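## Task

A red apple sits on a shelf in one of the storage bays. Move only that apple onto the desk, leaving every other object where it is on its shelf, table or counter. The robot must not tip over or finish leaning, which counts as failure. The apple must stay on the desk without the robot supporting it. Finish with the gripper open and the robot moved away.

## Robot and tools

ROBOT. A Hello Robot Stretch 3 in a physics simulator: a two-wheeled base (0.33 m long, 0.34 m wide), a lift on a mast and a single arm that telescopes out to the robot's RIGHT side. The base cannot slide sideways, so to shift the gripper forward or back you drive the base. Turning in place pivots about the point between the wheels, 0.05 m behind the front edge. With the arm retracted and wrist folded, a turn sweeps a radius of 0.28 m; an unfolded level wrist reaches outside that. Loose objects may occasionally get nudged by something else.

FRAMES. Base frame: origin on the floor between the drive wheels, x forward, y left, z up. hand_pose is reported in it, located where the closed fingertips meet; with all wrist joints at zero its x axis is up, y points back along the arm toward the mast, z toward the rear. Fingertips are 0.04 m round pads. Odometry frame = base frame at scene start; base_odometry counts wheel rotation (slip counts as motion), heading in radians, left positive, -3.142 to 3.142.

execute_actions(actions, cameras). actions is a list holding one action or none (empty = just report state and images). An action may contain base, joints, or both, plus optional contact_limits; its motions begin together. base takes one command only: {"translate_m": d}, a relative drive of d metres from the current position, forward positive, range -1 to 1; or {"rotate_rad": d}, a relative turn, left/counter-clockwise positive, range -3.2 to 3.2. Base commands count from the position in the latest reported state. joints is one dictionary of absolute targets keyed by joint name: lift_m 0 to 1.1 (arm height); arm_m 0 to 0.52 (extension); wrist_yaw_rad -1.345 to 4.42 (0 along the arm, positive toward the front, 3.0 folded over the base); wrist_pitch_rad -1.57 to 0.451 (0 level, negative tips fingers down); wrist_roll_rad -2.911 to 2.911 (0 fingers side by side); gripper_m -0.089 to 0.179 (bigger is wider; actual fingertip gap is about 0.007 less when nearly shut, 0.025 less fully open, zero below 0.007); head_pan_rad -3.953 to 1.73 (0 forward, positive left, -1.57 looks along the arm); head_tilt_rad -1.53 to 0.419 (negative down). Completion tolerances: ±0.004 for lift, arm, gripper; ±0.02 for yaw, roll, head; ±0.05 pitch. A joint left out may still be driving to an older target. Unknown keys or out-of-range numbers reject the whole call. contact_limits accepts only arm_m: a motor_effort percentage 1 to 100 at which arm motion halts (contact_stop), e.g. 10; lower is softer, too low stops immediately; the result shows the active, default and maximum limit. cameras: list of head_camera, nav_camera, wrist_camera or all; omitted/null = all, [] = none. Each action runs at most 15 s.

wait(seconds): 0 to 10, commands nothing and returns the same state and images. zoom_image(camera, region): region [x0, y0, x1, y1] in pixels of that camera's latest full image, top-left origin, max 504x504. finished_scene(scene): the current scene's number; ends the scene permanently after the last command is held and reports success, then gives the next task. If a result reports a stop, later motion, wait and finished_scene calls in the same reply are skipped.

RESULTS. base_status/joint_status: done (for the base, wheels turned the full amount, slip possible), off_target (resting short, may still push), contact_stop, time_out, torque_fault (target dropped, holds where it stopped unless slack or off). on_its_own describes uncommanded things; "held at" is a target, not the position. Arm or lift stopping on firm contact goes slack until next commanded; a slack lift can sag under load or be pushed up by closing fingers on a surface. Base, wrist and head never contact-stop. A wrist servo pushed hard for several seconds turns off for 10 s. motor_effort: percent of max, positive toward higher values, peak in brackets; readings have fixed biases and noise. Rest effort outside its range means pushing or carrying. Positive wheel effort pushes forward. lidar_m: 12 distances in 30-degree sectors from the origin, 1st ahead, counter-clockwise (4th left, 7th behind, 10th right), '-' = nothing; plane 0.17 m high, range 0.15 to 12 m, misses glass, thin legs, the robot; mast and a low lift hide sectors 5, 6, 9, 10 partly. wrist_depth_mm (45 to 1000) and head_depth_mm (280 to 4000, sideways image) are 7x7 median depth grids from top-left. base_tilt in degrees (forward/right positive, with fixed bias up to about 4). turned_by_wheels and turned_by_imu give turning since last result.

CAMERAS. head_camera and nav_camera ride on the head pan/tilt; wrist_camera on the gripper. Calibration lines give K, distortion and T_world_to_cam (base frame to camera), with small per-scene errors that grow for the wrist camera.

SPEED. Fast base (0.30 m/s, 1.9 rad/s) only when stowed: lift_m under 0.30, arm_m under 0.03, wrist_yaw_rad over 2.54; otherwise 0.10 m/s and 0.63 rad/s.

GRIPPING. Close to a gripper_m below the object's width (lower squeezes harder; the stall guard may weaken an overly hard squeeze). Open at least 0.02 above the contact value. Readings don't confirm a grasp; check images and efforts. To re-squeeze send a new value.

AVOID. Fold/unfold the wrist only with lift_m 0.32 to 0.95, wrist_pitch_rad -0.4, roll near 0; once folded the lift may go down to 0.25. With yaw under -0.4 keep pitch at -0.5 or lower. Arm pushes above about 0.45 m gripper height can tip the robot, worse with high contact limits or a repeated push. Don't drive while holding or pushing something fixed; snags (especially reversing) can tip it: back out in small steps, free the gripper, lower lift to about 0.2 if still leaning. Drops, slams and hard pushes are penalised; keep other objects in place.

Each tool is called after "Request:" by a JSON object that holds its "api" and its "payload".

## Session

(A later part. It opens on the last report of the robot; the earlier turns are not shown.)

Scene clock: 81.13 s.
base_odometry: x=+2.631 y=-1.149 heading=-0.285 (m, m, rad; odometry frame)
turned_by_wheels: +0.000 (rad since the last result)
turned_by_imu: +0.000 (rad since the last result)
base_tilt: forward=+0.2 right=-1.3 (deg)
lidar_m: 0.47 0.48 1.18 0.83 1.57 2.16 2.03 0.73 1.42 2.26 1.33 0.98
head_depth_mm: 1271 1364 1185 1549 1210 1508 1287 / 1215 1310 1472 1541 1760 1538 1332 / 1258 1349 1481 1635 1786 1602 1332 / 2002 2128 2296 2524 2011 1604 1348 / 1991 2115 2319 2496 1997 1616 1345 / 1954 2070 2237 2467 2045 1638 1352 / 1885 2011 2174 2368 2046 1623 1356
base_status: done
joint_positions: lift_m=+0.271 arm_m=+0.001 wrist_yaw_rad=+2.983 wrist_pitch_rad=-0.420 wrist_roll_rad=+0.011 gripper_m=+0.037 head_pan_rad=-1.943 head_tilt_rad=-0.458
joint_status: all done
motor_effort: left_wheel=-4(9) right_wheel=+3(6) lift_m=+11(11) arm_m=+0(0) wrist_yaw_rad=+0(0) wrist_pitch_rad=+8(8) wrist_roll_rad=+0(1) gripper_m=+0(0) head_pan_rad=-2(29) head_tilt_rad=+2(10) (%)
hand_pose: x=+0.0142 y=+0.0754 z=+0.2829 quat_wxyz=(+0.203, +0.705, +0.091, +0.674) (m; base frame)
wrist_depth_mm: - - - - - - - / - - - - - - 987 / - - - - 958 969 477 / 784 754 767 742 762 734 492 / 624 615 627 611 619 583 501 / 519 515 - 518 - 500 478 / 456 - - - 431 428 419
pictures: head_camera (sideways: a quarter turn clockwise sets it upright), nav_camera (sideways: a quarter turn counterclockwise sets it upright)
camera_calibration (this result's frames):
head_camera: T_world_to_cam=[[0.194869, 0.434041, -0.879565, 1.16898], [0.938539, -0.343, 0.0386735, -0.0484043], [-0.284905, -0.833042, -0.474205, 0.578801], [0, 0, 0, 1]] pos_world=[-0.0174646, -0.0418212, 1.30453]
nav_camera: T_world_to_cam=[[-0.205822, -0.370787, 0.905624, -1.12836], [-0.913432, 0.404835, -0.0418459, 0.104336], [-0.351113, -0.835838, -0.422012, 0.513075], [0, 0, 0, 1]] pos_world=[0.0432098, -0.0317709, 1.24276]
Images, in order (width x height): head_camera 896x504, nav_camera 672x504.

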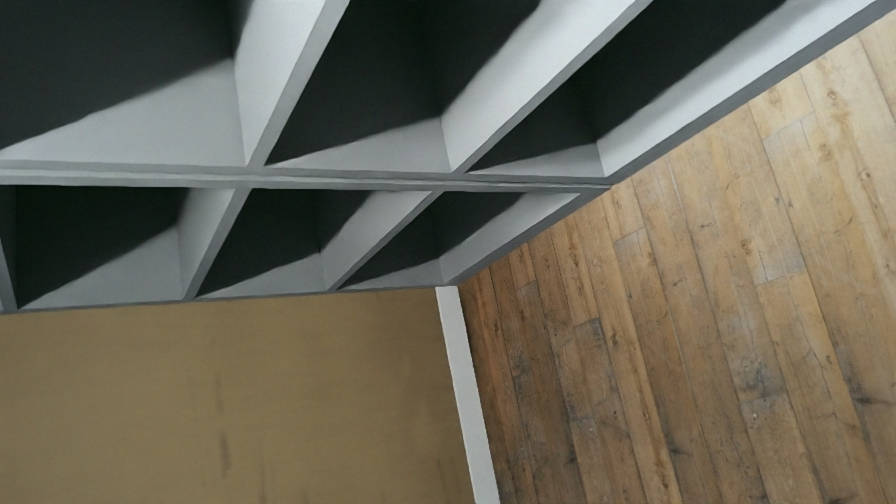

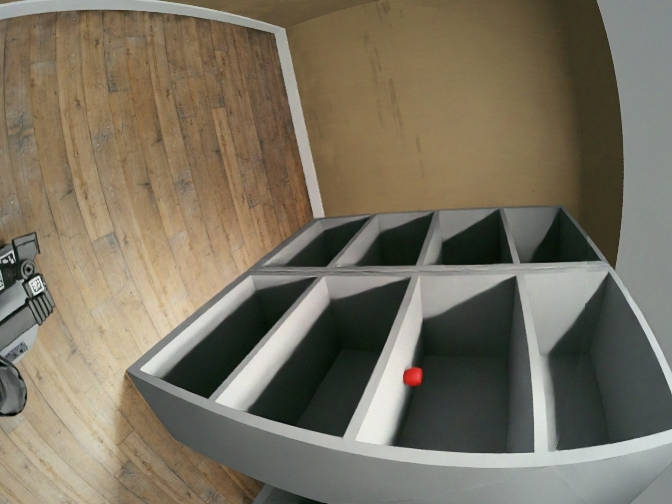

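Request:
{"api": "execute_actions", "payload": {"actions": [{"base":{"rotate_rad":-1.555},"joints":{"head_pan_rad":-1.6,"head_tilt_rad":-0.45}}], "cameras": []}}

Request:
{"api": "execute_actions", "payload": {"actions": [{"base":{"translate_m":0.85}}], "cameras": ["head_camera"]}}

Request:
{"api": "execute_actions", "payload": {"actions": [{"joints":{"lift_m":0.6}}], "cameras": []}}

Request:
{"api": "execute_actions", "payload": {"actions": [{"joints":{"lift_m":0.9,"wrist_yaw_rad":0,"gripper_m":0.16}}]}}

Scene clock: 88.53 s.
base_odometry: x=+2.631 y=-1.149 heading=-1.839 (m, m, rad; odometry frame)
turned_by_wheels: -1.555 (rad since the last result)
turned_by_imu: -1.564 (rad since the last result)
base_tilt: forward=+0.1 right=-1.3 (deg)
lidar_m: 2.26 1.30 0.97 0.47 0.48 1.18 0.83 1.26 2.21 2.03 0.73 1.41
head_depth_mm: 3312 3532 3682 2597 1986 1595 1328 / 3312 3481 3690 2666 1992 1592 1336 / 3295 3593 3765 2662 1999 1613 1345 / 3286 3554 3771 2699 2014 1597 1348 / 3245 3479 3545 2491 2016 1607 1354 / 1874 2038 2399 2543 2021 1570 1349 / 2087 2192 2413 1140 1124 1127 1121
base_status: done
joint_positions: lift_m=+0.271 arm_m=+0.001 wrist_yaw_rad=+2.983 wrist_pitch_rad=-0.420 wrist_roll_rad=+0.011 gripper_m=+0.037 head_pan_rad=-1.607 head_tilt_rad=-0.457
joint_status: all done
motor_effort: left_wheel=+4(15) right_wheel=-2(6) lift_m=+11(11) arm_m=+0(0) wrist_yaw_rad=+0(1) wrist_pitch_rad=+8(8) wrist_roll_rad=+1(0) gripper_m=+0(0) head_pan_rad=+2(19) head_tilt_rad=+2(3) (%)
hand_pose: x=+0.0142 y=+0.0754 z=+0.2829 quat_wxyz=(+0.203, +0.705, +0.091, +0.674) (m; base frame)
wrist_depth_mm: 405 - 456 890 967 - - / 443 - 493 - - - - / 480 - 542 900 970 951 925 / 701 532 587 676 743 733 715 / 609 577 603 592 625 588 584 / 517 520 - 521 - 496 495 / 450 - - - 429 430 424
pictures: none
No camera images: the call's "cameras" was empty. Leave "cameras" out to get every camera's image.

Scene clock: 93.07 s.
base_odometry: x=+2.406 y=-1.968 heading=-1.839 (m, m, rad; odometry frame)
turned_by_wheels: +0.000 (rad since the last result)
turned_by_imu: +0.000 (rad since the last result)
base_tilt: forward=+0.2 right=-1.3 (deg)
lidar_m: 1.41 1.26 0.94 0.91 0.96 0.91 1.95 2.04 0.76 1.10 0.77 1.45
head_depth_mm: 910 987 936 738 1172 942 1256 / 914 987 950 744 1180 943 1258 / 913 988 957 747 1184 947 1256 / 914 990 843 754 1186 950 1260 / 918 999 976 757 1193 959 1274 / 921 1001 984 763 1201 961 1269 / 923 998 1003 772 1148 960 1202
base_status: done
joint_positions: lift_m=+0.271 arm_m=+0.001 wrist_yaw_rad=+2.983 wrist_pitch_rad=-0.420 wrist_roll_rad=+0.011 gripper_m=+0.037 head_pan_rad=-1.607 head_tilt_rad=-0.457
joint_status: not commanded
motor_effort: left_wheel=+4(14) right_wheel=-2(5) lift_m=+12(11) arm_m=+0(0) wrist_yaw_rad=-1(0) wrist_pitch_rad=+8(8) wrist_roll_rad=+0(0) gripper_m=+0(0) head_pan_rad=+2(2) head_tilt_rad=+2(2) (%)
hand_pose: x=+0.0142 y=+0.0754 z=+0.2829 quat_wxyz=(+0.203, +0.705, +0.091, +0.674) (m; base frame)
wrist_depth_mm: 812 - 896 909 941 975 994 / 882 - 956 - - - - / 938 - 993 959 939 955 929 / 776 760 763 749 745 726 711 / 621 623 642 610 614 587 581 / 512 516 - 528 - 499 488 / 460 - - - 430 429 427
pictures: head_camera (sideways: a quarter turn clockwise sets it upright)
camera_calibration (this result's frames):
head_camera: T_world_to_cam=[[0.0407728, 0.473457, -0.879873, 1.17032], [0.999152, -0.0141995, 0.0386594, -0.0487557], [0.00580979, -0.880703, -0.473634, 0.576285], [0, 0, 0, 1]] pos_world=[-0.00235092, -0.0472517, 1.30457]
Images, in order (width x height): head_camera 896x504.

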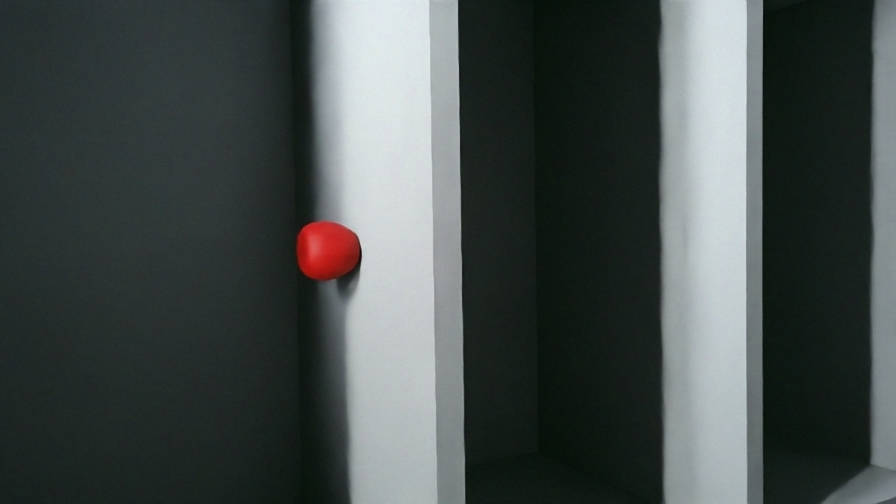

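Scene clock: 96.90 s.
base_odometry: x=+2.406 y=-1.968 heading=-1.839 (m, m, rad; odometry frame)
turned_by_wheels: +0.000 (rad since the last result)
turned_by_imu: +0.000 (rad since the last result)
base_tilt: forward=+0.1 right=-1.3 (deg)
lidar_m: 1.41 1.26 0.94 0.91 0.96 0.91 1.96 2.04 0.76 1.10 0.77 1.45
head_depth_mm: 907 986 938 738 1166 941 1255 / 913 990 948 743 1170 944 1258 / 920 990 957 748 1186 948 1267 / 915 992 844 753 1187 951 1254 / 920 996 978 761 1196 954 1270 / 918 998 986 768 1202 961 1278 / 920 999 995 770 1150 959 1192
base_status: not commanded
joint_positions: lift_m=+0.599 arm_m=+0.001 wrist_yaw_rad=+2.983 wrist_pitch_rad=-0.420 wrist_roll_rad=+0.011 gripper_m=+0.037 head_pan_rad=-1.607 head_tilt_rad=-0.457
joint_status: all done
motor_effort: left_wheel=+4(4) right_wheel=-2(2) lift_m=+38(41) arm_m=+0(0) wrist_yaw_rad=+0(0) wrist_pitch_rad=+8(8) wrist_roll_rad=+0(0) gripper_m=+0(0) head_pan_rad=+2(2) head_tilt_rad=+2(2) (%)
hand_pose: x=+0.0142 y=+0.0754 z=+0.6116 quat_wxyz=(+0.203, +0.705, +0.091, +0.674) (m; base frame)
wrist_depth_mm: 826 - 894 877 951 987 994 / 913 - 971 982 - - - / 962 - - - - - - / - - - - - - - / - - - - - - - / 949 980 - 937 - 917 912 / 798 824 805 796 796 785 768
pictures: none
No camera images: the call's "cameras" was empty. Leave "cameras" out to get every camera's image.

Scene clock: 100.47 s.
base_odometry: x=+2.406 y=-1.968 heading=-1.839 (m, m, rad; odometry frame)
turned_by_wheels: +0.000 (rad since the last result)
turned_by_imu: +0.000 (rad since the last result)
base_tilt: forward=+0.1 right=-1.3 (deg)
lidar_m: 1.42 1.26 0.94 0.92 0.96 0.91 1.96 2.03 0.76 1.09 0.77 1.46
head_depth_mm: 916 990 941 736 1171 938 - / 914 984 955 740 1179 969 1290 / 912 993 960 747 1176 1005 - / 918 990 843 755 1190 980 1265 / 919 993 974 761 1195 985 1265 / 919 999 985 765 1191 955 1272 / 922 997 991 771 1142 960 1196
base_status: not commanded
joint_positions: lift_m=+0.899 arm_m=+0.001 wrist_yaw_rad=+0.002 wrist_pitch_rad=-0.420 wrist_roll_rad=+0.011 gripper_m=+0.160 head_pan_rad=-1.607 head_tilt_rad=-0.457
joint_status: all done
motor_effort: left_wheel=+4(4) right_wheel=-2(2) lift_m=+38(39) arm_m=+0(0) wrist_yaw_rad=-2(1) wrist_pitch_rad=+8(8) wrist_roll_rad=+0(0) gripper_m=+0(94) head_pan_rad=+2(2) head_tilt_rad=+2(2) (%)
hand_pose: x=-0.0211 y=-0.3701 z=+0.9117 quat_wxyz=(+0.688, +0.147, -0.695, -0.148) (m; base frame)
wrist_depth_mm: 369 367 361 365 359 353 351 / 531 758 857 847 859 812 514 / 527 765 938 924 933 815 524 / 535 776 931 946 928 824 523 / 555 719 747 747 753 697 556 / 605 - 632 632 620 612 - / - 782 - - - 860 -
pictures: head_camera (sideways: a quarter turn clockwise sets it upright), nav_camera (sideways: a quarter turn counterclockwise sets it upright), wrist_camera
camera_calibration (this result's frames):
head_camera: T_world_to_cam=[[0.0407728, 0.473457, -0.879873, 1.17032], [0.999152, -0.0141996, 0.0386594, -0.0487557], [0.00580969, -0.880703, -0.473634, 0.576285], [0, 0, 0, 1]] pos_world=[-0.00235093, -0.0472517, 1.30457]
nav_camera: T_world_to_cam=[[-0.0719769, -0.417338, 0.905896, -1.12953], [-0.995846, 0.0808537, -0.0418752, 0.104876], [-0.055769, -0.905147, -0.421424, 0.510508], [0, 0, 0, 1]] pos_world=[0.0516112, -0.0177904, 1.24277]
wrist_camera: T_world_to_cam=[[-0.999467, -0.00915251, -0.0313316, 0.00986649], [0.0211602, 0.549189, -0.83543, 0.997368], [0.0248532, -0.835648, -0.548702, 0.355929], [0, 0, 0, 1]] pos_world=[-0.0200892, -0.250222, 1.02884]
Images, in order (width x height): head_camera 896x504, nav_camera 672x504, wrist_camera 644x364.

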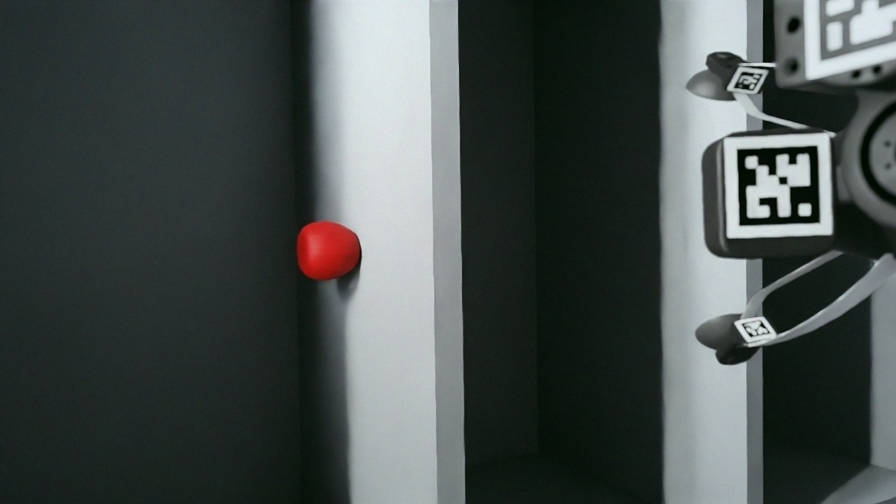

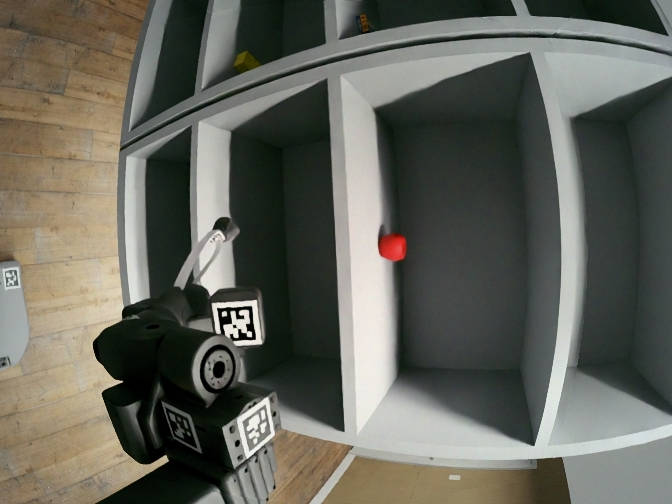

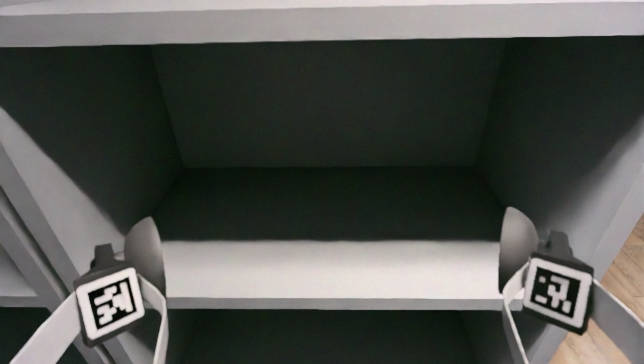

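Request:
{"api": "execute_actions", "payload": {"actions": [{"base":{"translate_m":0.025},"joints":{"lift_m":0.99,"wrist_pitch_rad":-0.2,"arm_m":0.2}}], "cameras": ["head_camera","wrist_camera"]}}

Scene clock: 107.27 s.
base_odometry: x=+2.399 y=-1.992 heading=-1.839 (m, m, rad; odometry frame)
turned_by_wheels: +0.000 (rad since the last result)
turned_by_imu: +0.001 (rad since the last result)
base_tilt: forward=+0.2 right=-1.3 (deg)
lidar_m: 1.39 1.26 0.94 0.91 0.95 0.93 1.84 2.06 0.78 1.09 0.76 1.43
head_depth_mm: 912 989 1041 1215 1134 946 1253 / 910 990 - - 1133 945 1256 / 918 994 1042 - 1122 947 1259 / 915 996 1041 1224 1169 954 1263 / 923 996 977 1218 1192 954 1274 / 920 1004 985 762 1195 957 1278 / 920 1004 997 768 1124 968 1135
base_status: done
joint_positions: lift_m=+0.989 arm_m=+0.200 wrist_yaw_rad=+0.001 wrist_pitch_rad=-0.222 wrist_roll_rad=+0.011 gripper_m=+0.160 head_pan_rad=-1.607 head_tilt_rad=-0.457
joint_status: all done
motor_effort: left_wheel=+4(10) right_wheel=-2(3) lift_m=+38(42) arm_m=+4(5) wrist_yaw_rad=-1(2) wrist_pitch_rad=+9(10) wrist_roll_rad=+1(1) gripper_m=+0(1) head_pan_rad=+2(2) head_tilt_rad=+2(2) (%)
hand_pose: x=-0.0213 y=-0.5892 z=+1.0482 quat_wxyz=(+0.699, +0.078, -0.706, -0.079) (m; base frame)
wrist_depth_mm: 491 607 614 584 590 589 560 / 495 619 629 633 623 618 551 / 489 625 661 578 641 629 543 / 434 421 413 400 400 397 386 / 305 319 296 294 288 287 283 / 249 - 241 239 234 234 230 / 469 702 772 758 769 751 596
pictures: head_camera (sideways: a quarter turn clockwise sets it upright), wrist_camera
camera_calibration (this result's frames):
head_camera: T_world_to_cam=[[0.0407727, 0.473457, -0.879873, 1.17032], [0.999152, -0.0141994, 0.0386594, -0.0487557], [0.0058099, -0.880703, -0.473634, 0.576285], [0, 0, 0, 1]] pos_world=[-0.00235092, -0.0472517, 1.30457]
wrist_camera: T_world_to_cam=[[-0.999469, -0.0141993, -0.0293147, 0.00685454], [0.0218754, 0.374205, -0.927088, 1.22476], [0.0241337, -0.927237, -0.373696, 0.0103486], [0, 0, 0, 1]] pos_world=[-0.020191, -0.448619, 1.13953]
Images, in order (width x height): head_camera 896x504, wrist_camera 644x364.

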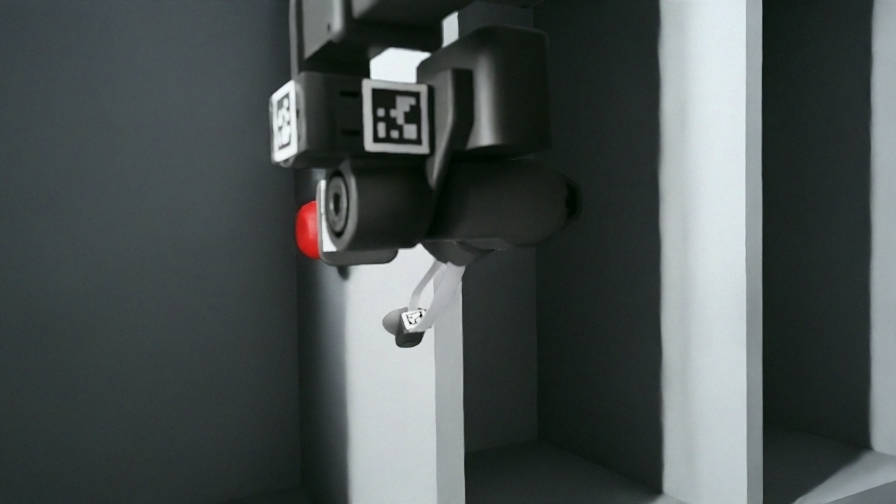

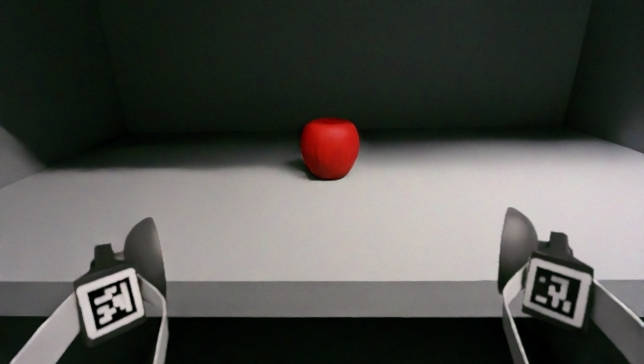

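Request:
{"api": "execute_actions", "payload": {"actions": [{"joints":{"lift_m":0.978,"arm_m":0.44}}], "cameras": ["nav_camera","wrist_camera"]}}

Scene clock: 112.40 s.
base_odometry: x=+2.399 y=-1.992 heading=-1.839 (m, m, rad; odometry frame)
turned_by_wheels: +0.000 (rad since the last result)
turned_by_imu: +0.001 (rad since the last result)
base_tilt: forward=+0.2 right=-1.3 (deg)
lidar_m: 1.39 1.26 0.94 0.92 0.96 0.94 1.84 2.06 0.78 1.09 0.76 1.44
head_depth_mm: 914 984 - 1228 1175 938 1255 / 911 976 837 739 1180 946 1255 / 911 982 - 748 1182 946 1263 / 915 997 966 754 1189 946 1265 / 920 997 982 758 1192 961 1266 / 916 994 986 761 1195 962 1270 / 916 1004 992 766 1125 963 1129
base_status: not commanded
joint_positions: lift_m=+0.979 arm_m=+0.440 wrist_yaw_rad=+0.001 wrist_pitch_rad=-0.222 wrist_roll_rad=+0.011 gripper_m=+0.160 head_pan_rad=-1.607 head_tilt_rad=-0.457
joint_status: all done
motor_effort: left_wheel=+4(4) right_wheel=-2(2) lift_m=+11(33) arm_m=+4(4) wrist_yaw_rad=-1(1) wrist_pitch_rad=+9(9) wrist_roll_rad=+1(0) gripper_m=+0(0) head_pan_rad=+2(2) head_tilt_rad=+2(2) (%)
hand_pose: x=-0.0213 y=-0.8292 z=+1.0375 quat_wxyz=(+0.699, +0.078, -0.706, -0.079) (m; base frame)
wrist_depth_mm: 378 375 373 371 367 365 363 / 401 397 394 389 390 387 387 / 424 417 422 418 406 412 406 / 395 391 382 351 368 363 354 / 280 293 273 151 238 264 260 / 218 - 214 155 199 208 212 / - 170 175 167 171 170 163
pictures: nav_camera (sideways: a quarter turn counterclockwise sets it upright), wrist_camera
camera_calibration (this result's frames):
nav_camera: T_world_to_cam=[[-0.0719768, -0.417338, 0.905896, -1.12953], [-0.995846, 0.0808535, -0.0418752, 0.104876], [-0.0557688, -0.905147, -0.421424, 0.510508], [0, 0, 0, 1]] pos_world=[0.0516112, -0.0177904, 1.24277]
wrist_camera: T_world_to_cam=[[-0.99947, -0.0141533, -0.0293142, 0.00315879], [0.0218932, 0.374166, -0.927103, 1.30463], [0.0240899, -0.927254, -0.373658, -0.216246], [0, 0, 0, 1]] pos_world=[-0.0201959, -0.688617, 1.12881]
Images, in order (width x height): nav_camera 672x504, wrist_camera 644x364.

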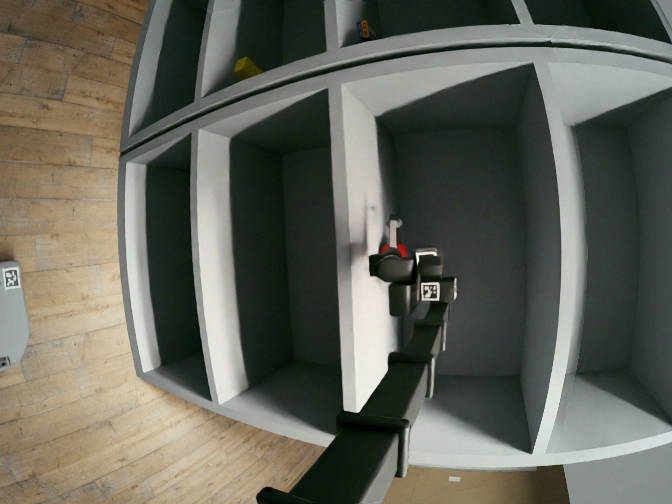

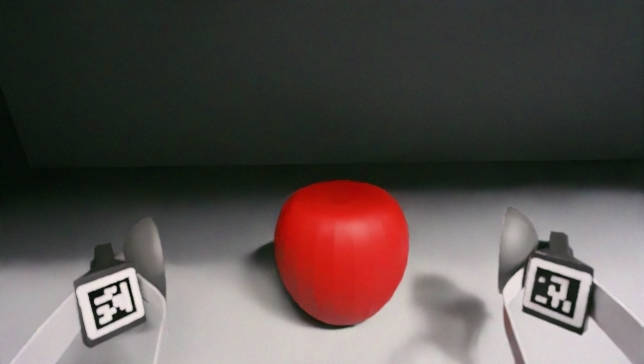

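Request:
{"api": "execute_actions", "payload": {"actions": [{"joints":{"lift_m":0.972,"arm_m":0.467}}], "cameras": []}}

Request:
{"api": "execute_actions", "payload": {"actions": [{"joints":{"gripper_m":0.03}}], "cameras": ["wrist_camera"]}}

Request:
{"api": "execute_actions", "payload": {"actions": [{"joints":{"lift_m":1.0}}], "cameras": ["wrist_camera"]}}

Scene clock: 117.13 s.
base_odometry: x=+2.399 y=-1.992 heading=-1.839 (m, m, rad; odometry frame)
turned_by_wheels: +0.000 (rad since the last result)
turned_by_imu: +0.001 (rad since the last result)
base_tilt: forward=+0.2 right=-1.3 (deg)
lidar_m: 1.39 1.26 0.94 0.92 0.95 0.93 1.83 2.05 0.78 1.10 0.76 1.43
head_depth_mm: 914 989 1040 1222 1166 940 1255 / 914 976 834 743 1174 940 1263 / 914 978 - 746 1183 947 1265 / 920 996 975 751 1182 950 1266 / 920 997 979 761 1197 949 1267 / 921 998 986 759 1201 956 1273 / 921 1005 997 770 1120 962 1124
base_status: not commanded
joint_positions: lift_m=+0.973 arm_m=+0.467 wrist_yaw_rad=+0.001 wrist_pitch_rad=-0.222 wrist_roll_rad=+0.011 gripper_m=+0.160 head_pan_rad=-1.607 head_tilt_rad=-0.457
joint_status: all done
motor_effort: left_wheel=+4(4) right_wheel=-2(2) lift_m=+11(9) arm_m=+4(4) wrist_yaw_rad=-1(1) wrist_pitch_rad=+9(9) wrist_roll_rad=+0(0) gripper_m=+0(1) head_pan_rad=+2(2) head_tilt_rad=+2(2) (%)
hand_pose: x=-0.0213 y=-0.8562 z=+1.0315 quat_wxyz=(+0.699, +0.078, -0.706, -0.079) (m; base frame)
wrist_depth_mm: 349 350 344 350 342 344 339 / 376 372 369 367 363 363 356 / 394 397 390 388 386 385 376 / 382 372 364 361 347 343 339 / 269 278 261 131 143 253 249 / 212 - 202 121 131 197 203 / - 162 167 131 158 162 156
pictures: none
No camera images: the call's "cameras" was empty. Leave "cameras" out to get every camera's image.

Scene clock: 118.93 s.
base_odometry: x=+2.399 y=-1.992 heading=-1.839 (m, m, rad; odometry frame)
turned_by_wheels: +0.000 (rad since the last result)
turned_by_imu: +0.000 (rad since the last result)
base_tilt: forward=+0.1 right=-1.3 (deg)
lidar_m: 1.39 1.26 0.94 0.91 0.96 0.94 1.84 2.05 0.78 1.09 0.76 1.43
head_depth_mm: 910 991 1038 1230 1177 942 1252 / 913 980 836 741 1183 944 1254 / 913 977 - 751 1179 949 1261 / 914 996 877 753 1192 947 1257 / 919 992 973 761 1195 960 1272 / 917 1000 989 765 1201 957 1267 / 920 1002 990 770 1118 962 1120
base_status: not commanded
joint_positions: lift_m=+0.973 arm_m=+0.467 wrist_yaw_rad=-0.001 wrist_pitch_rad=-0.222 wrist_roll_rad=+0.011 gripper_m=+0.031 head_pan_rad=-1.607 head_tilt_rad=-0.457
joint_status: all done
motor_effort: left_wheel=+3(4) right_wheel=-2(2) lift_m=+11(11) arm_m=+4(4) wrist_yaw_rad=+0(1) wrist_pitch_rad=+9(9) wrist_roll_rad=+0(1) gripper_m=-23(100) head_pan_rad=+2(2) head_tilt_rad=+2(2) (%)
hand_pose: x=-0.0217 y=-0.8562 z=+1.0315 quat_wxyz=(+0.699, +0.078, -0.706, -0.079) (m; base frame)
wrist_depth_mm: 350 351 354 344 342 344 339 / 373 371 368 368 365 362 357 / 395 393 390 388 386 379 379 / 378 367 364 357 352 345 338 / 268 260 263 127 135 253 247 / 207 206 128 118 123 202 195 / 170 168 166 125 158 162 161
pictures: wrist_camera
camera_calibration (this result's frames):
wrist_camera: T_world_to_cam=[[-0.999492, -0.0124774, -0.0293154, 0.00362644], [0.0225199, 0.374204, -0.927073, 1.30918], [0.0225374, -0.927262, -0.373733, -0.243492], [0, 0, 0, 1]] pos_world=[-0.0203702, -0.715635, 1.12281]
Images, in order (width x height): wrist_camera 644x364.

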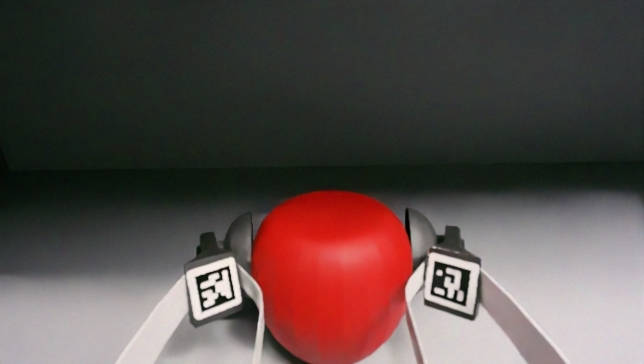

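Scene clock: 119.97 s.
base_odometry: x=+2.399 y=-1.992 heading=-1.839 (m, m, rad; odometry frame)
turned_by_wheels: +0.000 (rad since the last result)
turned_by_imu: +0.000 (rad since the last result)
base_tilt: forward=+0.1 right=-1.3 (deg)
lidar_m: 1.39 1.26 0.94 0.91 0.96 0.93 1.84 2.06 0.78 1.09 0.76 1.43
head_depth_mm: 909 982 - 1202 1168 939 1261 / 914 965 882 744 1185 943 1257 / 914 967 836 748 1181 950 1271 / 918 982 849 752 1190 950 1264 / 917 995 973 759 1201 953 1271 / 917 999 981 764 1212 961 1278 / 921 999 999 771 1131 963 1128
base_status: not commanded
joint_positions: lift_m=+0.999 arm_m=+0.467 wrist_yaw_rad=-0.001 wrist_pitch_rad=-0.234 wrist_roll_rad=+0.011 gripper_m=+0.034 head_pan_rad=-1.607 head_tilt_rad=-0.457
joint_status: all done
motor_effort: left_wheel=+3(3) right_wheel=-2(1) lift_m=+39(39) arm_m=+5(4) wrist_yaw_rad=+1(0) wrist_pitch_rad=+13(14) wrist_roll_rad=+0(1) gripper_m=-21(22) head_pan_rad=+2(2) head_tilt_rad=+2(2) (%)
hand_pose: x=-0.0217 y=-0.8553 z=+1.0552 quat_wxyz=(+0.699, +0.082, -0.706, -0.084) (m; base frame)
wrist_depth_mm: 353 350 348 346 344 340 341 / 373 372 373 364 367 363 356 / 397 391 390 385 382 380 381 / 420 415 407 403 398 396 390 / 312 306 307 127 136 293 289 / 243 242 131 118 124 236 229 / 199 197 196 125 185 191 190
pictures: wrist_camera
camera_calibration (this result's frames):
wrist_camera: T_world_to_cam=[[-0.999492, -0.0121207, -0.029473, 0.00480571], [0.022529, 0.38537, -0.922487, 1.33551], [0.0225392, -0.922683, -0.384901, -0.218015], [0, 0, 0, 1]] pos_world=[-0.0203705, -0.715766, 1.14822]
Images, in order (width x height): wrist_camera 644x364.

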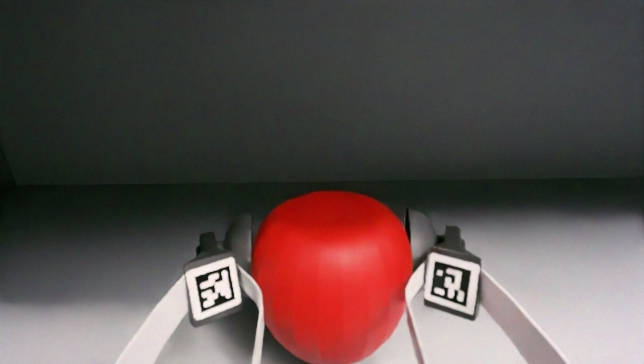

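Request:
{"api": "execute_actions", "payload": {"actions": [{"joints":{"arm_m":0.25,"gripper_m":0.0}}], "cameras": []}}

Request:
{"api": "execute_actions", "payload": {"actions": [{"base":{"translate_m":-1.0},"joints":{"arm_m":0.0,"head_pan_rad":-3.1,"head_tilt_rad":-0.6}}]}}

Scene clock: 127.00 s.
base_odometry: x=+2.399 y=-1.992 heading=-1.839 (m, m, rad; odometry frame)
turned_by_wheels: +0.000 (rad since the last result)
turned_by_imu: +0.001 (rad since the last result)
base_tilt: forward=+0.1 right=-1.3 (deg)
lidar_m: 1.39 1.26 0.94 0.91 0.96 0.93 1.83 2.06 0.78 1.09 0.75 1.43
head_depth_mm: 909 989 - 1204 1173 943 1252 / 918 985 - 1233 1171 950 1260 / 918 993 - - 1178 949 1263 / 920 993 1040 1216 1185 951 1264 / 920 999 979 760 1193 953 1265 / 921 998 987 763 1205 957 1270 / 922 1002 997 770 1123 966 1120
base_status: not commanded
joint_positions: lift_m=+0.999 arm_m=+0.250 wrist_yaw_rad=-0.001 wrist_pitch_rad=-0.235 wrist_roll_rad=+0.011 gripper_m=+0.013 head_pan_rad=-1.607 head_tilt_rad=-0.457
joint_status: gripper_m off_target (ended at +0.013, target +0.000); the others done
on_its_own: gripper_m is held at +0.011, not at your +0.000, by its stall guard, which is still easing
motor_effort: left_wheel=+3(3) right_wheel=-2(1) lift_m=+39(39) arm_m=-3(2) wrist_yaw_rad=+0(0) wrist_pitch_rad=+14(14) wrist_roll_rad=+0(0) gripper_m=-31(100) head_pan_rad=+3(3) head_tilt_rad=+2(2) (%)
hand_pose: x=-0.0217 y=-0.6390 z=+1.0550 quat_wxyz=(+0.698, +0.082, -0.706, -0.084) (m; base frame)
wrist_depth_mm: 494 561 550 553 533 539 528 / 494 579 586 578 569 567 550 / 492 607 601 607 592 582 531 / 437 429 420 416 404 399 393 / 312 313 320 127 134 294 290 / 244 245 - 116 122 237 230 / 202 199 197 123 193 192 190
pictures: none
No camera images: the call's "cameras" was empty. Leave "cameras" out to get every camera's image.

Scene clock: 137.97 s.
base_odometry: x=+2.664 y=-1.028 heading=-1.839 (m, m, rad; odometry frame)
turned_by_wheels: +0.000 (rad since the last result)
turned_by_imu: +0.003 (rad since the last result)
base_tilt: forward=+0.1 right=-1.3 (deg)
lidar_m: 2.38 1.30 0.49 0.46 0.47 1.07 0.70 1.15 2.03 2.05 0.80 1.53
head_depth_mm: 1161 1267 - - - - - / 1168 1297 - - - - - / 1177 1302 1383 - - - - / 1197 1322 1284 965 - - - / 1203 1328 1296 973 - - - / 1208 1346 1307 992 - - - / 1220 1362 1308 999 - - -
base_status: done
joint_positions: lift_m=+0.999 arm_m=+0.001 wrist_yaw_rad=-0.001 wrist_pitch_rad=-0.235 wrist_roll_rad=+0.011 gripper_m=+0.033 head_pan_rad=-3.093 head_tilt_rad=-0.593
joint_status: all done
on_its_own: gripper_m is held at +0.032, not at your +0.000, by its stall guard, which is not easing now
motor_effort: left_wheel=+4(5) right_wheel=-2(5) lift_m=+39(39) arm_m=-3(4) wrist_yaw_rad=+0(0) wrist_pitch_rad=+14(14) wrist_roll_rad=+0(0) gripper_m=-21(31) head_pan_rad=-2(29) head_tilt_rad=-2(11) (%)
hand_pose: x=-0.0217 y=-0.3899 z=+1.0550 quat_wxyz=(+0.698, +0.082, -0.706, -0.084) (m; base frame)
wrist_depth_mm: 653 - - - - - - / 654 - - - - - - / 645 - - - - - - / 660 - - - - - - / 655 943 - 127 135 - - / 644 974 131 118 123 - - / 656 885 - 125 - - -
pictures: head_camera (sideways: a quarter turn clockwise sets it upright), nav_camera (sideways: a quarter turn counterclockwise sets it upright), wrist_camera
camera_calibration (this result's frames):
head_camera: T_world_to_cam=[[0.589492, 0.00497227, -0.807759, 1.07294], [0.0649106, -0.997039, 0.0412335, -0.046401], [-0.805162, -0.076739, -0.588069, 0.73012], [0, 0, 0, 1]] pos_world=[-0.0416114, 0.00443015, 1.29795]
nav_camera: T_world_to_cam=[[-0.540223, 0.0306688, 0.840963, -1.04198], [0.0016079, 0.999371, -0.0354129, 0.0903719], [-0.841521, -0.0177787, -0.539932, 0.669501], [0, 0, 0, 1]] pos_world=[0.000350633, -0.0464559, 1.24096]
wrist_camera: T_world_to_cam=[[-0.999491, -0.0121763, -0.0294853, 0.0104511], [0.0224973, 0.386251, -0.922119, 1.15591], [0.0226167, -0.922313, -0.385781, 0.212355], [0, 0, 0, 1]] pos_world=[-0.0203618, -0.250486, 1.14812]
Images, in order (width x height): head_camera 896x504, nav_camera 672x504, wrist_camera 644x364.

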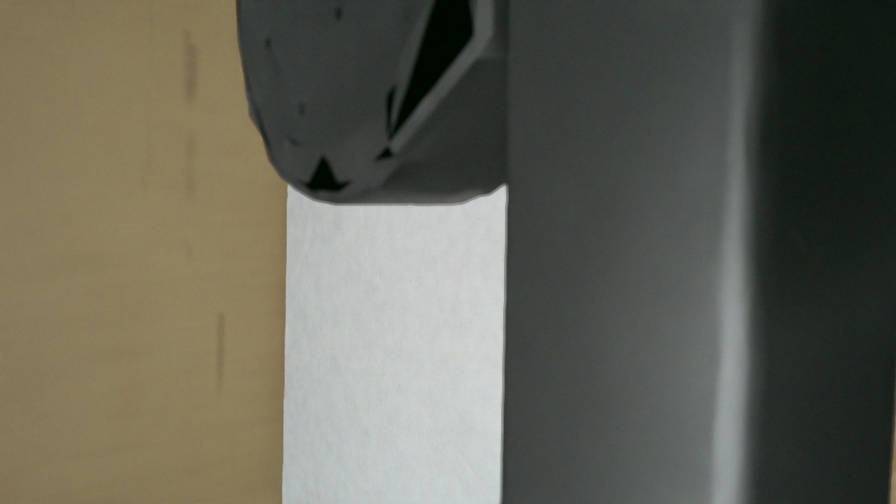

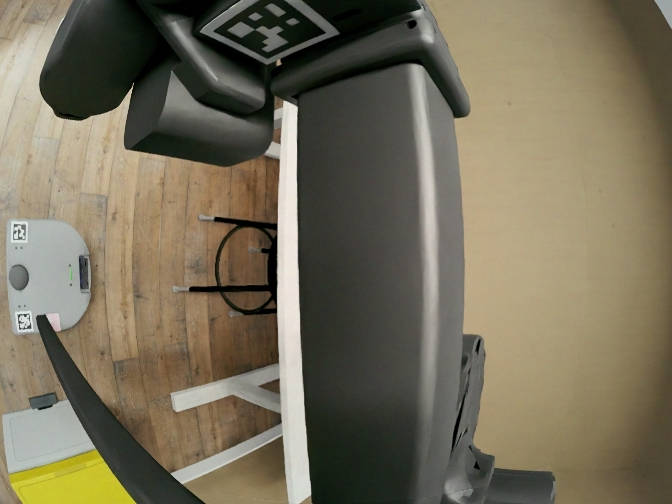

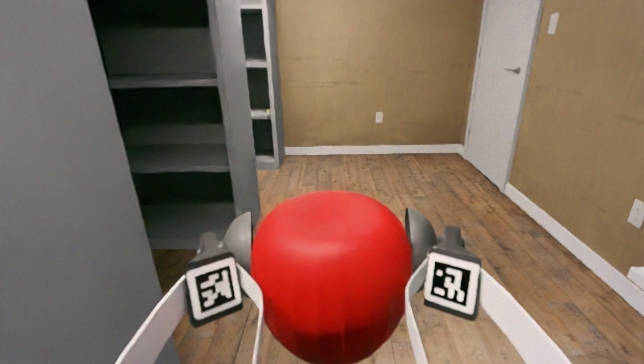

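Request:
{"api": "execute_actions", "payload": {"actions": [{"base":{"rotate_rad":-1.56},"joints":{"lift_m":0.8,"arm_m":0.2,"head_pan_rad":-1.4,"head_tilt_rad":-0.6}}]}}

Scene clock: 143.53 s.
base_odometry: x=+2.664 y=-1.028 heading=+2.884 (m, m, rad; odometry frame)
turned_by_wheels: -1.560 (rad since the last result)
turned_by_imu: -1.571 (rad since the last result)
base_tilt: forward=+0.1 right=-1.3 (deg)
lidar_m: 2.05 0.80 1.53 2.38 1.28 0.48 0.46 0.47 1.07 0.70 1.15 2.07
head_depth_mm: 1130 1252 1247 978 - 1368 1236 / 1160 1282 1260 983 - 1344 1236 / 1185 1313 1267 954 841 1423 1242 / 1221 1350 1289 965 1255 1414 1243 / 1233 1378 1288 970 1646 1435 1253 / 1260 1411 1299 972 1578 1448 1253 / 1299 1469 1305 985 1657 1420 1258
base_status: done
joint_positions: lift_m=+0.801 arm_m=+0.200 wrist_yaw_rad=+0.000 wrist_pitch_rad=-0.235 wrist_roll_rad=+0.011 gripper_m=+0.033 head_pan_rad=-1.407 head_tilt_rad=-0.593
joint_status: all done
on_its_own: gripper_m is held at +0.032, not at your +0.000, by its stall guard, which is not easing now
motor_effort: left_wheel=+4(9) right_wheel=-2(6) lift_m=+12(36) arm_m=+4(3) wrist_yaw_rad=+0(0) wrist_pitch_rad=+14(14) wrist_roll_rad=+1(0) gripper_m=-21(22) head_pan_rad=+2(29) head_tilt_rad=-2(2) (%)
hand_pose: x=-0.0216 y=-0.5882 z=+0.8562 quat_wxyz=(+0.698, +0.082, -0.706, -0.084) (m; base frame)
wrist_depth_mm: 897 870 859 859 844 854 855 / 954 925 922 922 902 905 890 / 981 968 969 971 927 906 883 / 637 631 626 602 600 592 574 / 457 453 454 127 136 435 424 / 363 350 131 118 124 346 334 / 293 290 286 125 274 280 278
pictures: head_camera (sideways: a quarter turn clockwise sets it upright), nav_camera (sideways: a quarter turn counterclockwise sets it upright), wrist_camera
camera_calibration (this result's frames):
head_camera: T_world_to_cam=[[-0.0726414, 0.5852, -0.807629, 1.07681], [0.982997, 0.178931, 0.0412371, -0.052006], [0.168642, -0.790901, -0.588248, 0.724413], [0, 0, 0, 1]] pos_world=[0.00717624, -0.0479037, 1.29794]
nav_camera: T_world_to_cam=[[0.0315812, -0.540356, 0.840844, -1.04532], [-0.99295, -0.113122, -0.0354018, 0.0964242], [0.114247, -0.833798, -0.540119, 0.663914], [0, 0, 0, 1]] pos_world=[0.0529066, -0.000364991, 1.24095]
wrist_camera: T_world_to_cam=[[-0.999488, -0.0124105, -0.0294883, 0.00209951], [0.022406, 0.386402, -0.922058, 1.04925], [0.0228376, -0.922247, -0.385927, -0.0470318], [0, 0, 0, 1]] pos_world=[-0.0203369, -0.448781, 0.949379]
Images, in order (width x height): head_camera 896x504, nav_camera 672x504, wrist_camera 644x364.

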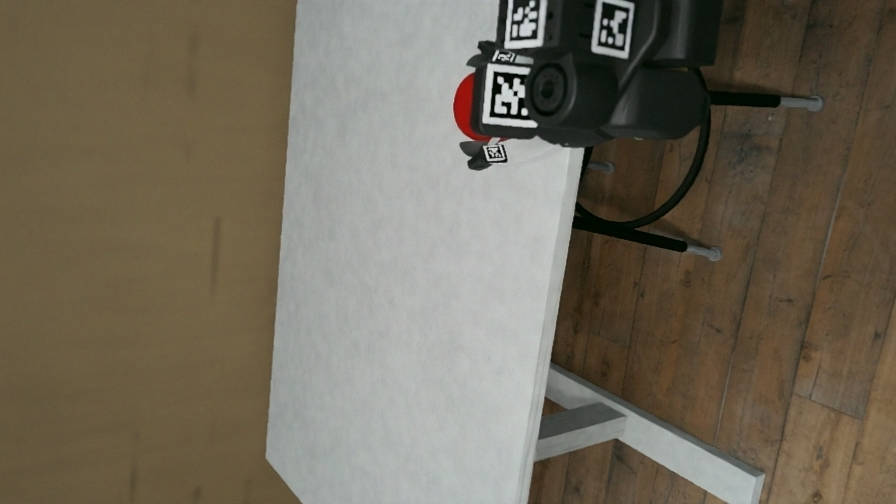

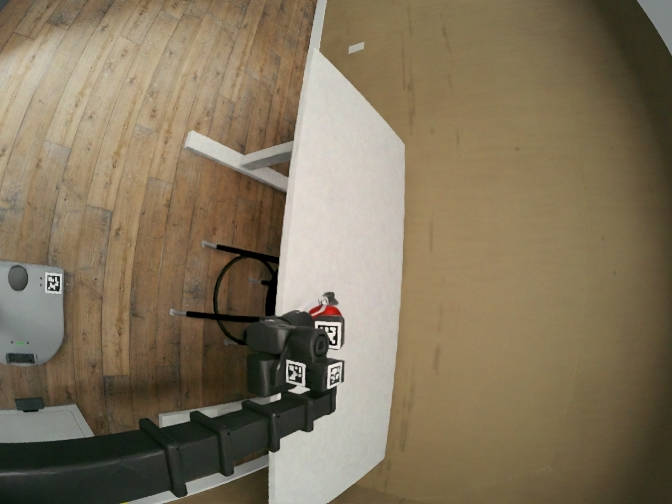

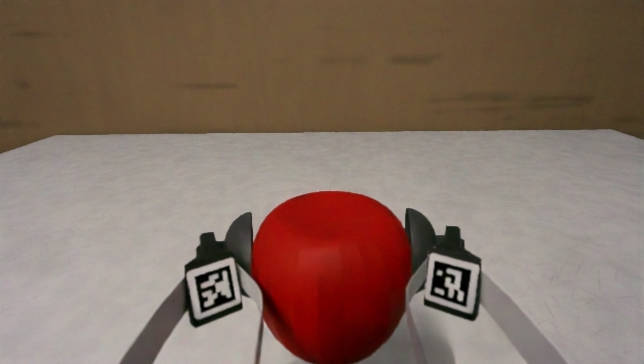

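Request:
{"api": "execute_actions", "payload": {"actions": [{"joints":{"lift_m":0.725,"arm_m":0.42}}], "cameras": []}}

Request:
{"api": "execute_actions", "payload": {"actions": [{"joints":{"lift_m":0.706}}], "cameras": ["wrist_camera"]}}

Scene clock: 154.33 s.
base_odometry: x=+2.664 y=-1.028 heading=+2.884 (m, m, rad; odometry frame)
turned_by_wheels: +0.000 (rad since the last result)
turned_by_imu: +0.001 (rad since the last result)
base_tilt: forward=+0.2 right=-1.2 (deg)
lidar_m: 2.05 0.80 1.53 2.38 1.28 0.49 0.46 0.47 1.07 0.70 1.15 2.07
head_depth_mm: 1134 1260 1247 1034 784 1397 1230 / 1172 1274 1254 - 985 1365 1232 / 1192 1308 1267 957 840 1404 1231 / 1209 1349 1274 968 1250 1417 1243 / 1244 1375 1288 969 1643 1456 1247 / 1259 1410 1301 974 1589 1464 1246 / 1300 1447 1310 981 1651 1427 1261
base_status: not commanded
joint_positions: lift_m=+0.726 arm_m=+0.420 wrist_yaw_rad=+0.000 wrist_pitch_rad=-0.236 wrist_roll_rad=+0.011 gripper_m=+0.033 head_pan_rad=-1.407 head_tilt_rad=-0.593
joint_status: all done
on_its_own: gripper_m is held at +0.032, not at your +0.000, by its stall guard, which is not easing now
motor_effort: left_wheel=+4(4) right_wheel=-2(2) lift_m=+12(14) arm_m=+3(4) wrist_yaw_rad=+0(0) wrist_pitch_rad=+14(14) wrist_roll_rad=+0(1) gripper_m=-21(22) head_pan_rad=+2(3) head_tilt_rad=-2(2) (%)
hand_pose: x=-0.0216 y=-0.8081 z=+0.7810 quat_wxyz=(+0.698, +0.083, -0.706, -0.084) (m; base frame)
wrist_depth_mm: 686 674 667 659 656 642 644 / 714 720 718 696 686 684 681 / 705 675 669 649 630 603 592 / 422 417 411 403 391 387 381 / 305 300 298 127 135 286 282 / 238 236 130 118 124 230 224 / 195 194 192 125 181 186 186
pictures: none
No camera images: the call's "cameras" was empty. Leave "cameras" out to get every camera's image.

Scene clock: 155.23 s.
base_odometry: x=+2.664 y=-1.028 heading=+2.884 (m, m, rad; odometry frame)
turned_by_wheels: +0.000 (rad since the last result)
turned_by_imu: +0.000 (rad since the last result)
base_tilt: forward=+0.1 right=-1.2 (deg)
lidar_m: 2.05 0.80 1.53 2.39 1.28 0.49 0.46 0.47 1.07 0.70 1.15 2.06
head_depth_mm: 1137 1264 1248 1014 1009 1394 1230 / 1156 1279 1265 1021 988 1373 1237 / 1189 1316 1270 960 838 1406 1234 / 1212 1344 1270 964 1265 1411 1243 / 1240 1383 1282 965 1628 1446 1251 / 1267 1413 1295 973 1576 1449 1251 / 1297 1455 1313 980 1660 1430 1247
base_status: not commanded
joint_positions: lift_m=+0.707 arm_m=+0.420 wrist_yaw_rad=+0.000 wrist_pitch_rad=-0.236 wrist_roll_rad=+0.011 gripper_m=+0.033 head_pan_rad=-1.407 head_tilt_rad=-0.593
joint_status: all done
on_its_own: gripper_m is held at +0.032, not at your +0.000, by its stall guard, which is not easing now
motor_effort: left_wheel=+4(4) right_wheel=-2(2) lift_m=+12(12) arm_m=+5(4) wrist_yaw_rad=+0(0) wrist_pitch_rad=+14(14) wrist_roll_rad=+0(0) gripper_m=-22(22) head_pan_rad=+3(2) head_tilt_rad=-2(2) (%)
hand_pose: x=-0.0216 y=-0.8081 z=+0.7620 quat_wxyz=(+0.698, +0.083, -0.706, -0.084) (m; base frame)
wrist_depth_mm: 688 672 668 650 660 657 643 / 723 723 711 701 690 682 673 / 599 595 583 559 542 529 518 / 368 366 359 356 343 340 337 / 265 265 262 127 136 250 247 / 209 205 131 118 123 202 196 / 171 170 168 125 159 165 163
pictures: wrist_camera
camera_calibration (this result's frames):
wrist_camera: T_world_to_cam=[[-0.999488, -0.0123875, -0.0294982, -0.0033811], [0.0224064, 0.387114, -0.921759, 1.04773], [0.0228375, -0.921948, -0.386639, -0.285415], [0, 0, 0, 1]] pos_world=[-0.0203369, -0.66877, 0.855299]
Images, in order (width x height): wrist_camera 644x364.

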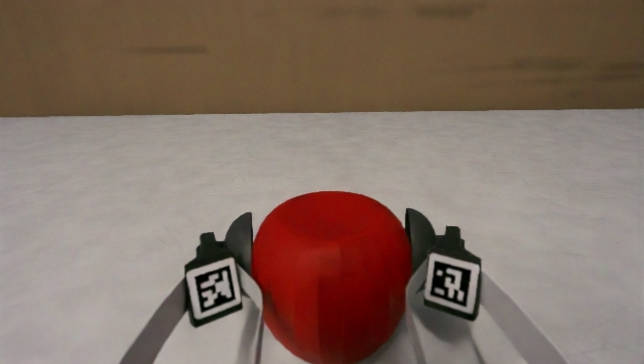

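Request:
{"api": "execute_actions", "payload": {"actions": [{"joints":{"gripper_m":0.15}}], "cameras": []}}

Request:
{"api": "execute_actions", "payload": {"actions": [{"joints":{"arm_m":0.1}}], "cameras": ["wrist_camera","head_camera"]}}

Scene clock: 158.80 s.
base_odometry: x=+2.664 y=-1.028 heading=+2.884 (m, m, rad; odometry frame)
turned_by_wheels: +0.000 (rad since the last result)
turned_by_imu: +0.000 (rad since the last result)
base_tilt: forward=+0.1 right=-1.3 (deg)
lidar_m: 2.05 0.80 1.53 2.39 1.28 0.49 0.46 0.47 1.07 0.70 1.15 2.07
head_depth_mm: 1137 1249 1251 1016 1008 1397 1229 / 1161 1284 1268 1025 993 1379 1234 / 1187 1316 1267 958 836 1405 1240 / 1211 1335 1279 962 1254 1416 1239 / 1236 1378 1298 971 1645 1449 1250 / 1267 1411 1302 974 1580 1456 1257 / 1306 1456 1302 981 1654 1432 1258
base_status: not commanded
joint_positions: lift_m=+0.707 arm_m=+0.420 wrist_yaw_rad=+0.000 wrist_pitch_rad=-0.223 wrist_roll_rad=+0.011 gripper_m=+0.150 head_pan_rad=-1.407 head_tilt_rad=-0.593
joint_status: all done
motor_effort: left_wheel=+4(4) right_wheel=-2(2) lift_m=+12(12) arm_m=+4(4) wrist_yaw_rad=+0(1) wrist_pitch_rad=+9(14) wrist_roll_rad=+0(0) gripper_m=+0(93) head_pan_rad=+2(2) head_tilt_rad=-3(2) (%)
hand_pose: x=-0.0216 y=-0.8091 z=+0.7650 quat_wxyz=(+0.699, +0.078, -0.706, -0.080) (m; base frame)
wrist_depth_mm: 664 668 671 663 644 632 638 / 715 720 702 703 685 680 666 / 648 625 620 605 587 567 558 / 396 381 377 368 362 355 348 / 276 291 268 138 247 272 256 / 213 - 202 120 190 201 210 / - 168 171 124 163 168 161
pictures: none
No camera images: the call's "cameras" was empty. Leave "cameras" out to get every camera's image.

Scene clock: 162.37 s.
base_odometry: x=+2.664 y=-1.028 heading=+2.884 (m, m, rad; odometry frame)
turned_by_wheels: +0.000 (rad since the last result)
turned_by_imu: +0.000 (rad since the last result)
base_tilt: forward=+0.1 right=-1.3 (deg)
lidar_m: 2.05 0.80 1.53 2.39 1.28 0.48 0.46 0.47 1.07 0.70 1.15 2.07
head_depth_mm: 1138 1255 1252 947 807 1433 - / 1159 1280 1262 902 838 - - / 1196 1315 1276 956 840 1452 1236 / 1220 1344 1276 964 1252 1402 1241 / 1248 1377 1296 976 1631 1451 1245 / 1266 1423 1307 972 1591 1471 1251 / 1293 1446 1300 977 1655 1443 1249
base_status: not commanded
joint_positions: lift_m=+0.707 arm_m=+0.100 wrist_yaw_rad=+0.000 wrist_pitch_rad=-0.222 wrist_roll_rad=+0.011 gripper_m=+0.150 head_pan_rad=-1.407 head_tilt_rad=-0.593
joint_status: all done
motor_effort: left_wheel=+4(4) right_wheel=-2(2) lift_m=+12(12) arm_m=-2(2) wrist_yaw_rad=+0(0) wrist_pitch_rad=+9(9) wrist_roll_rad=+1(0) gripper_m=+1(0) head_pan_rad=+3(3) head_tilt_rad=-2(2) (%)
hand_pose: x=-0.0216 y=-0.4900 z=+0.7653 quat_wxyz=(+0.699, +0.078, -0.706, -0.079) (m; base frame)
wrist_depth_mm: 999 983 977 971 949 944 906 / - - - - 998 996 994 / 665 643 626 475 596 580 562 / 398 388 381 371 366 359 354 / 299 293 292 283 281 278 271 / 839 - - 498 - - 699 / - - - - - - 820
pictures: head_camera (sideways: a quarter turn clockwise sets it upright), wrist_camera
camera_calibration (this result's frames):
head_camera: T_world_to_cam=[[-0.0727093, 0.5852, -0.807623, 1.0768], [0.982977, 0.179043, 0.0412373, -0.0520061], [0.168731, -0.790876, -0.588256, 0.724423], [0, 0, 0, 1]] pos_world=[0.00718167, -0.0479036, 1.29794]
wrist_camera: T_world_to_cam=[[-0.999488, -0.0127803, -0.0293243, 0.000329293], [0.0224004, 0.374794, -0.926837, 0.925439], [0.0228358, -0.92702, -0.374316, -0.0028148], [0, 0, 0, 1]] pos_world=[-0.0203368, -0.349454, 0.856688]
Images, in order (width x height): head_camera 896x504, wrist_camera 644x364.

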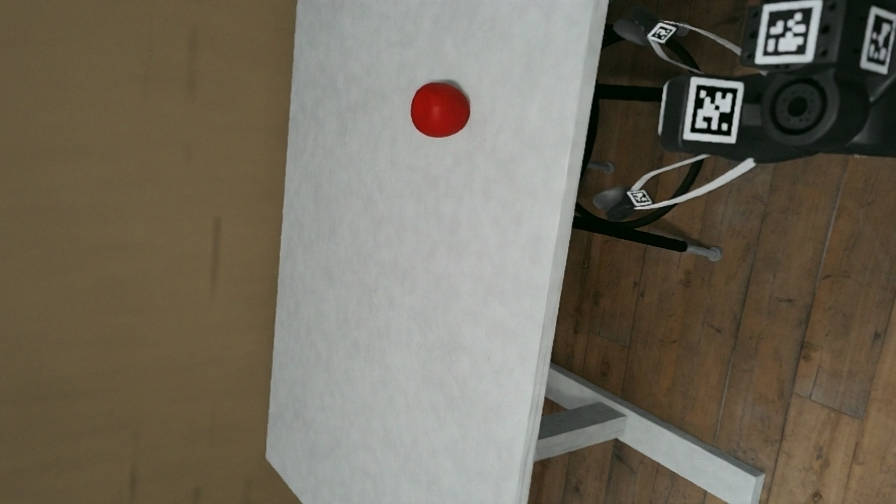

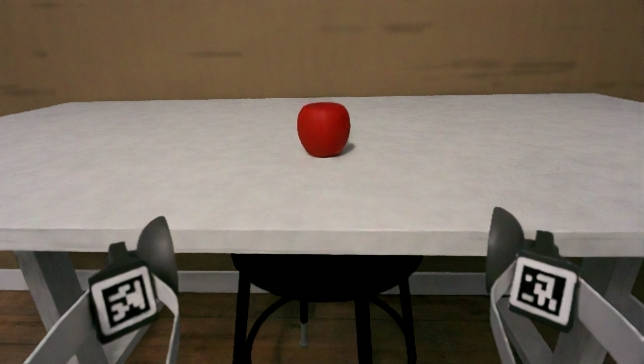

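Request:
{"api": "finished_scene", "payload": {"scene": 1}}

The scene is finished: the task was done.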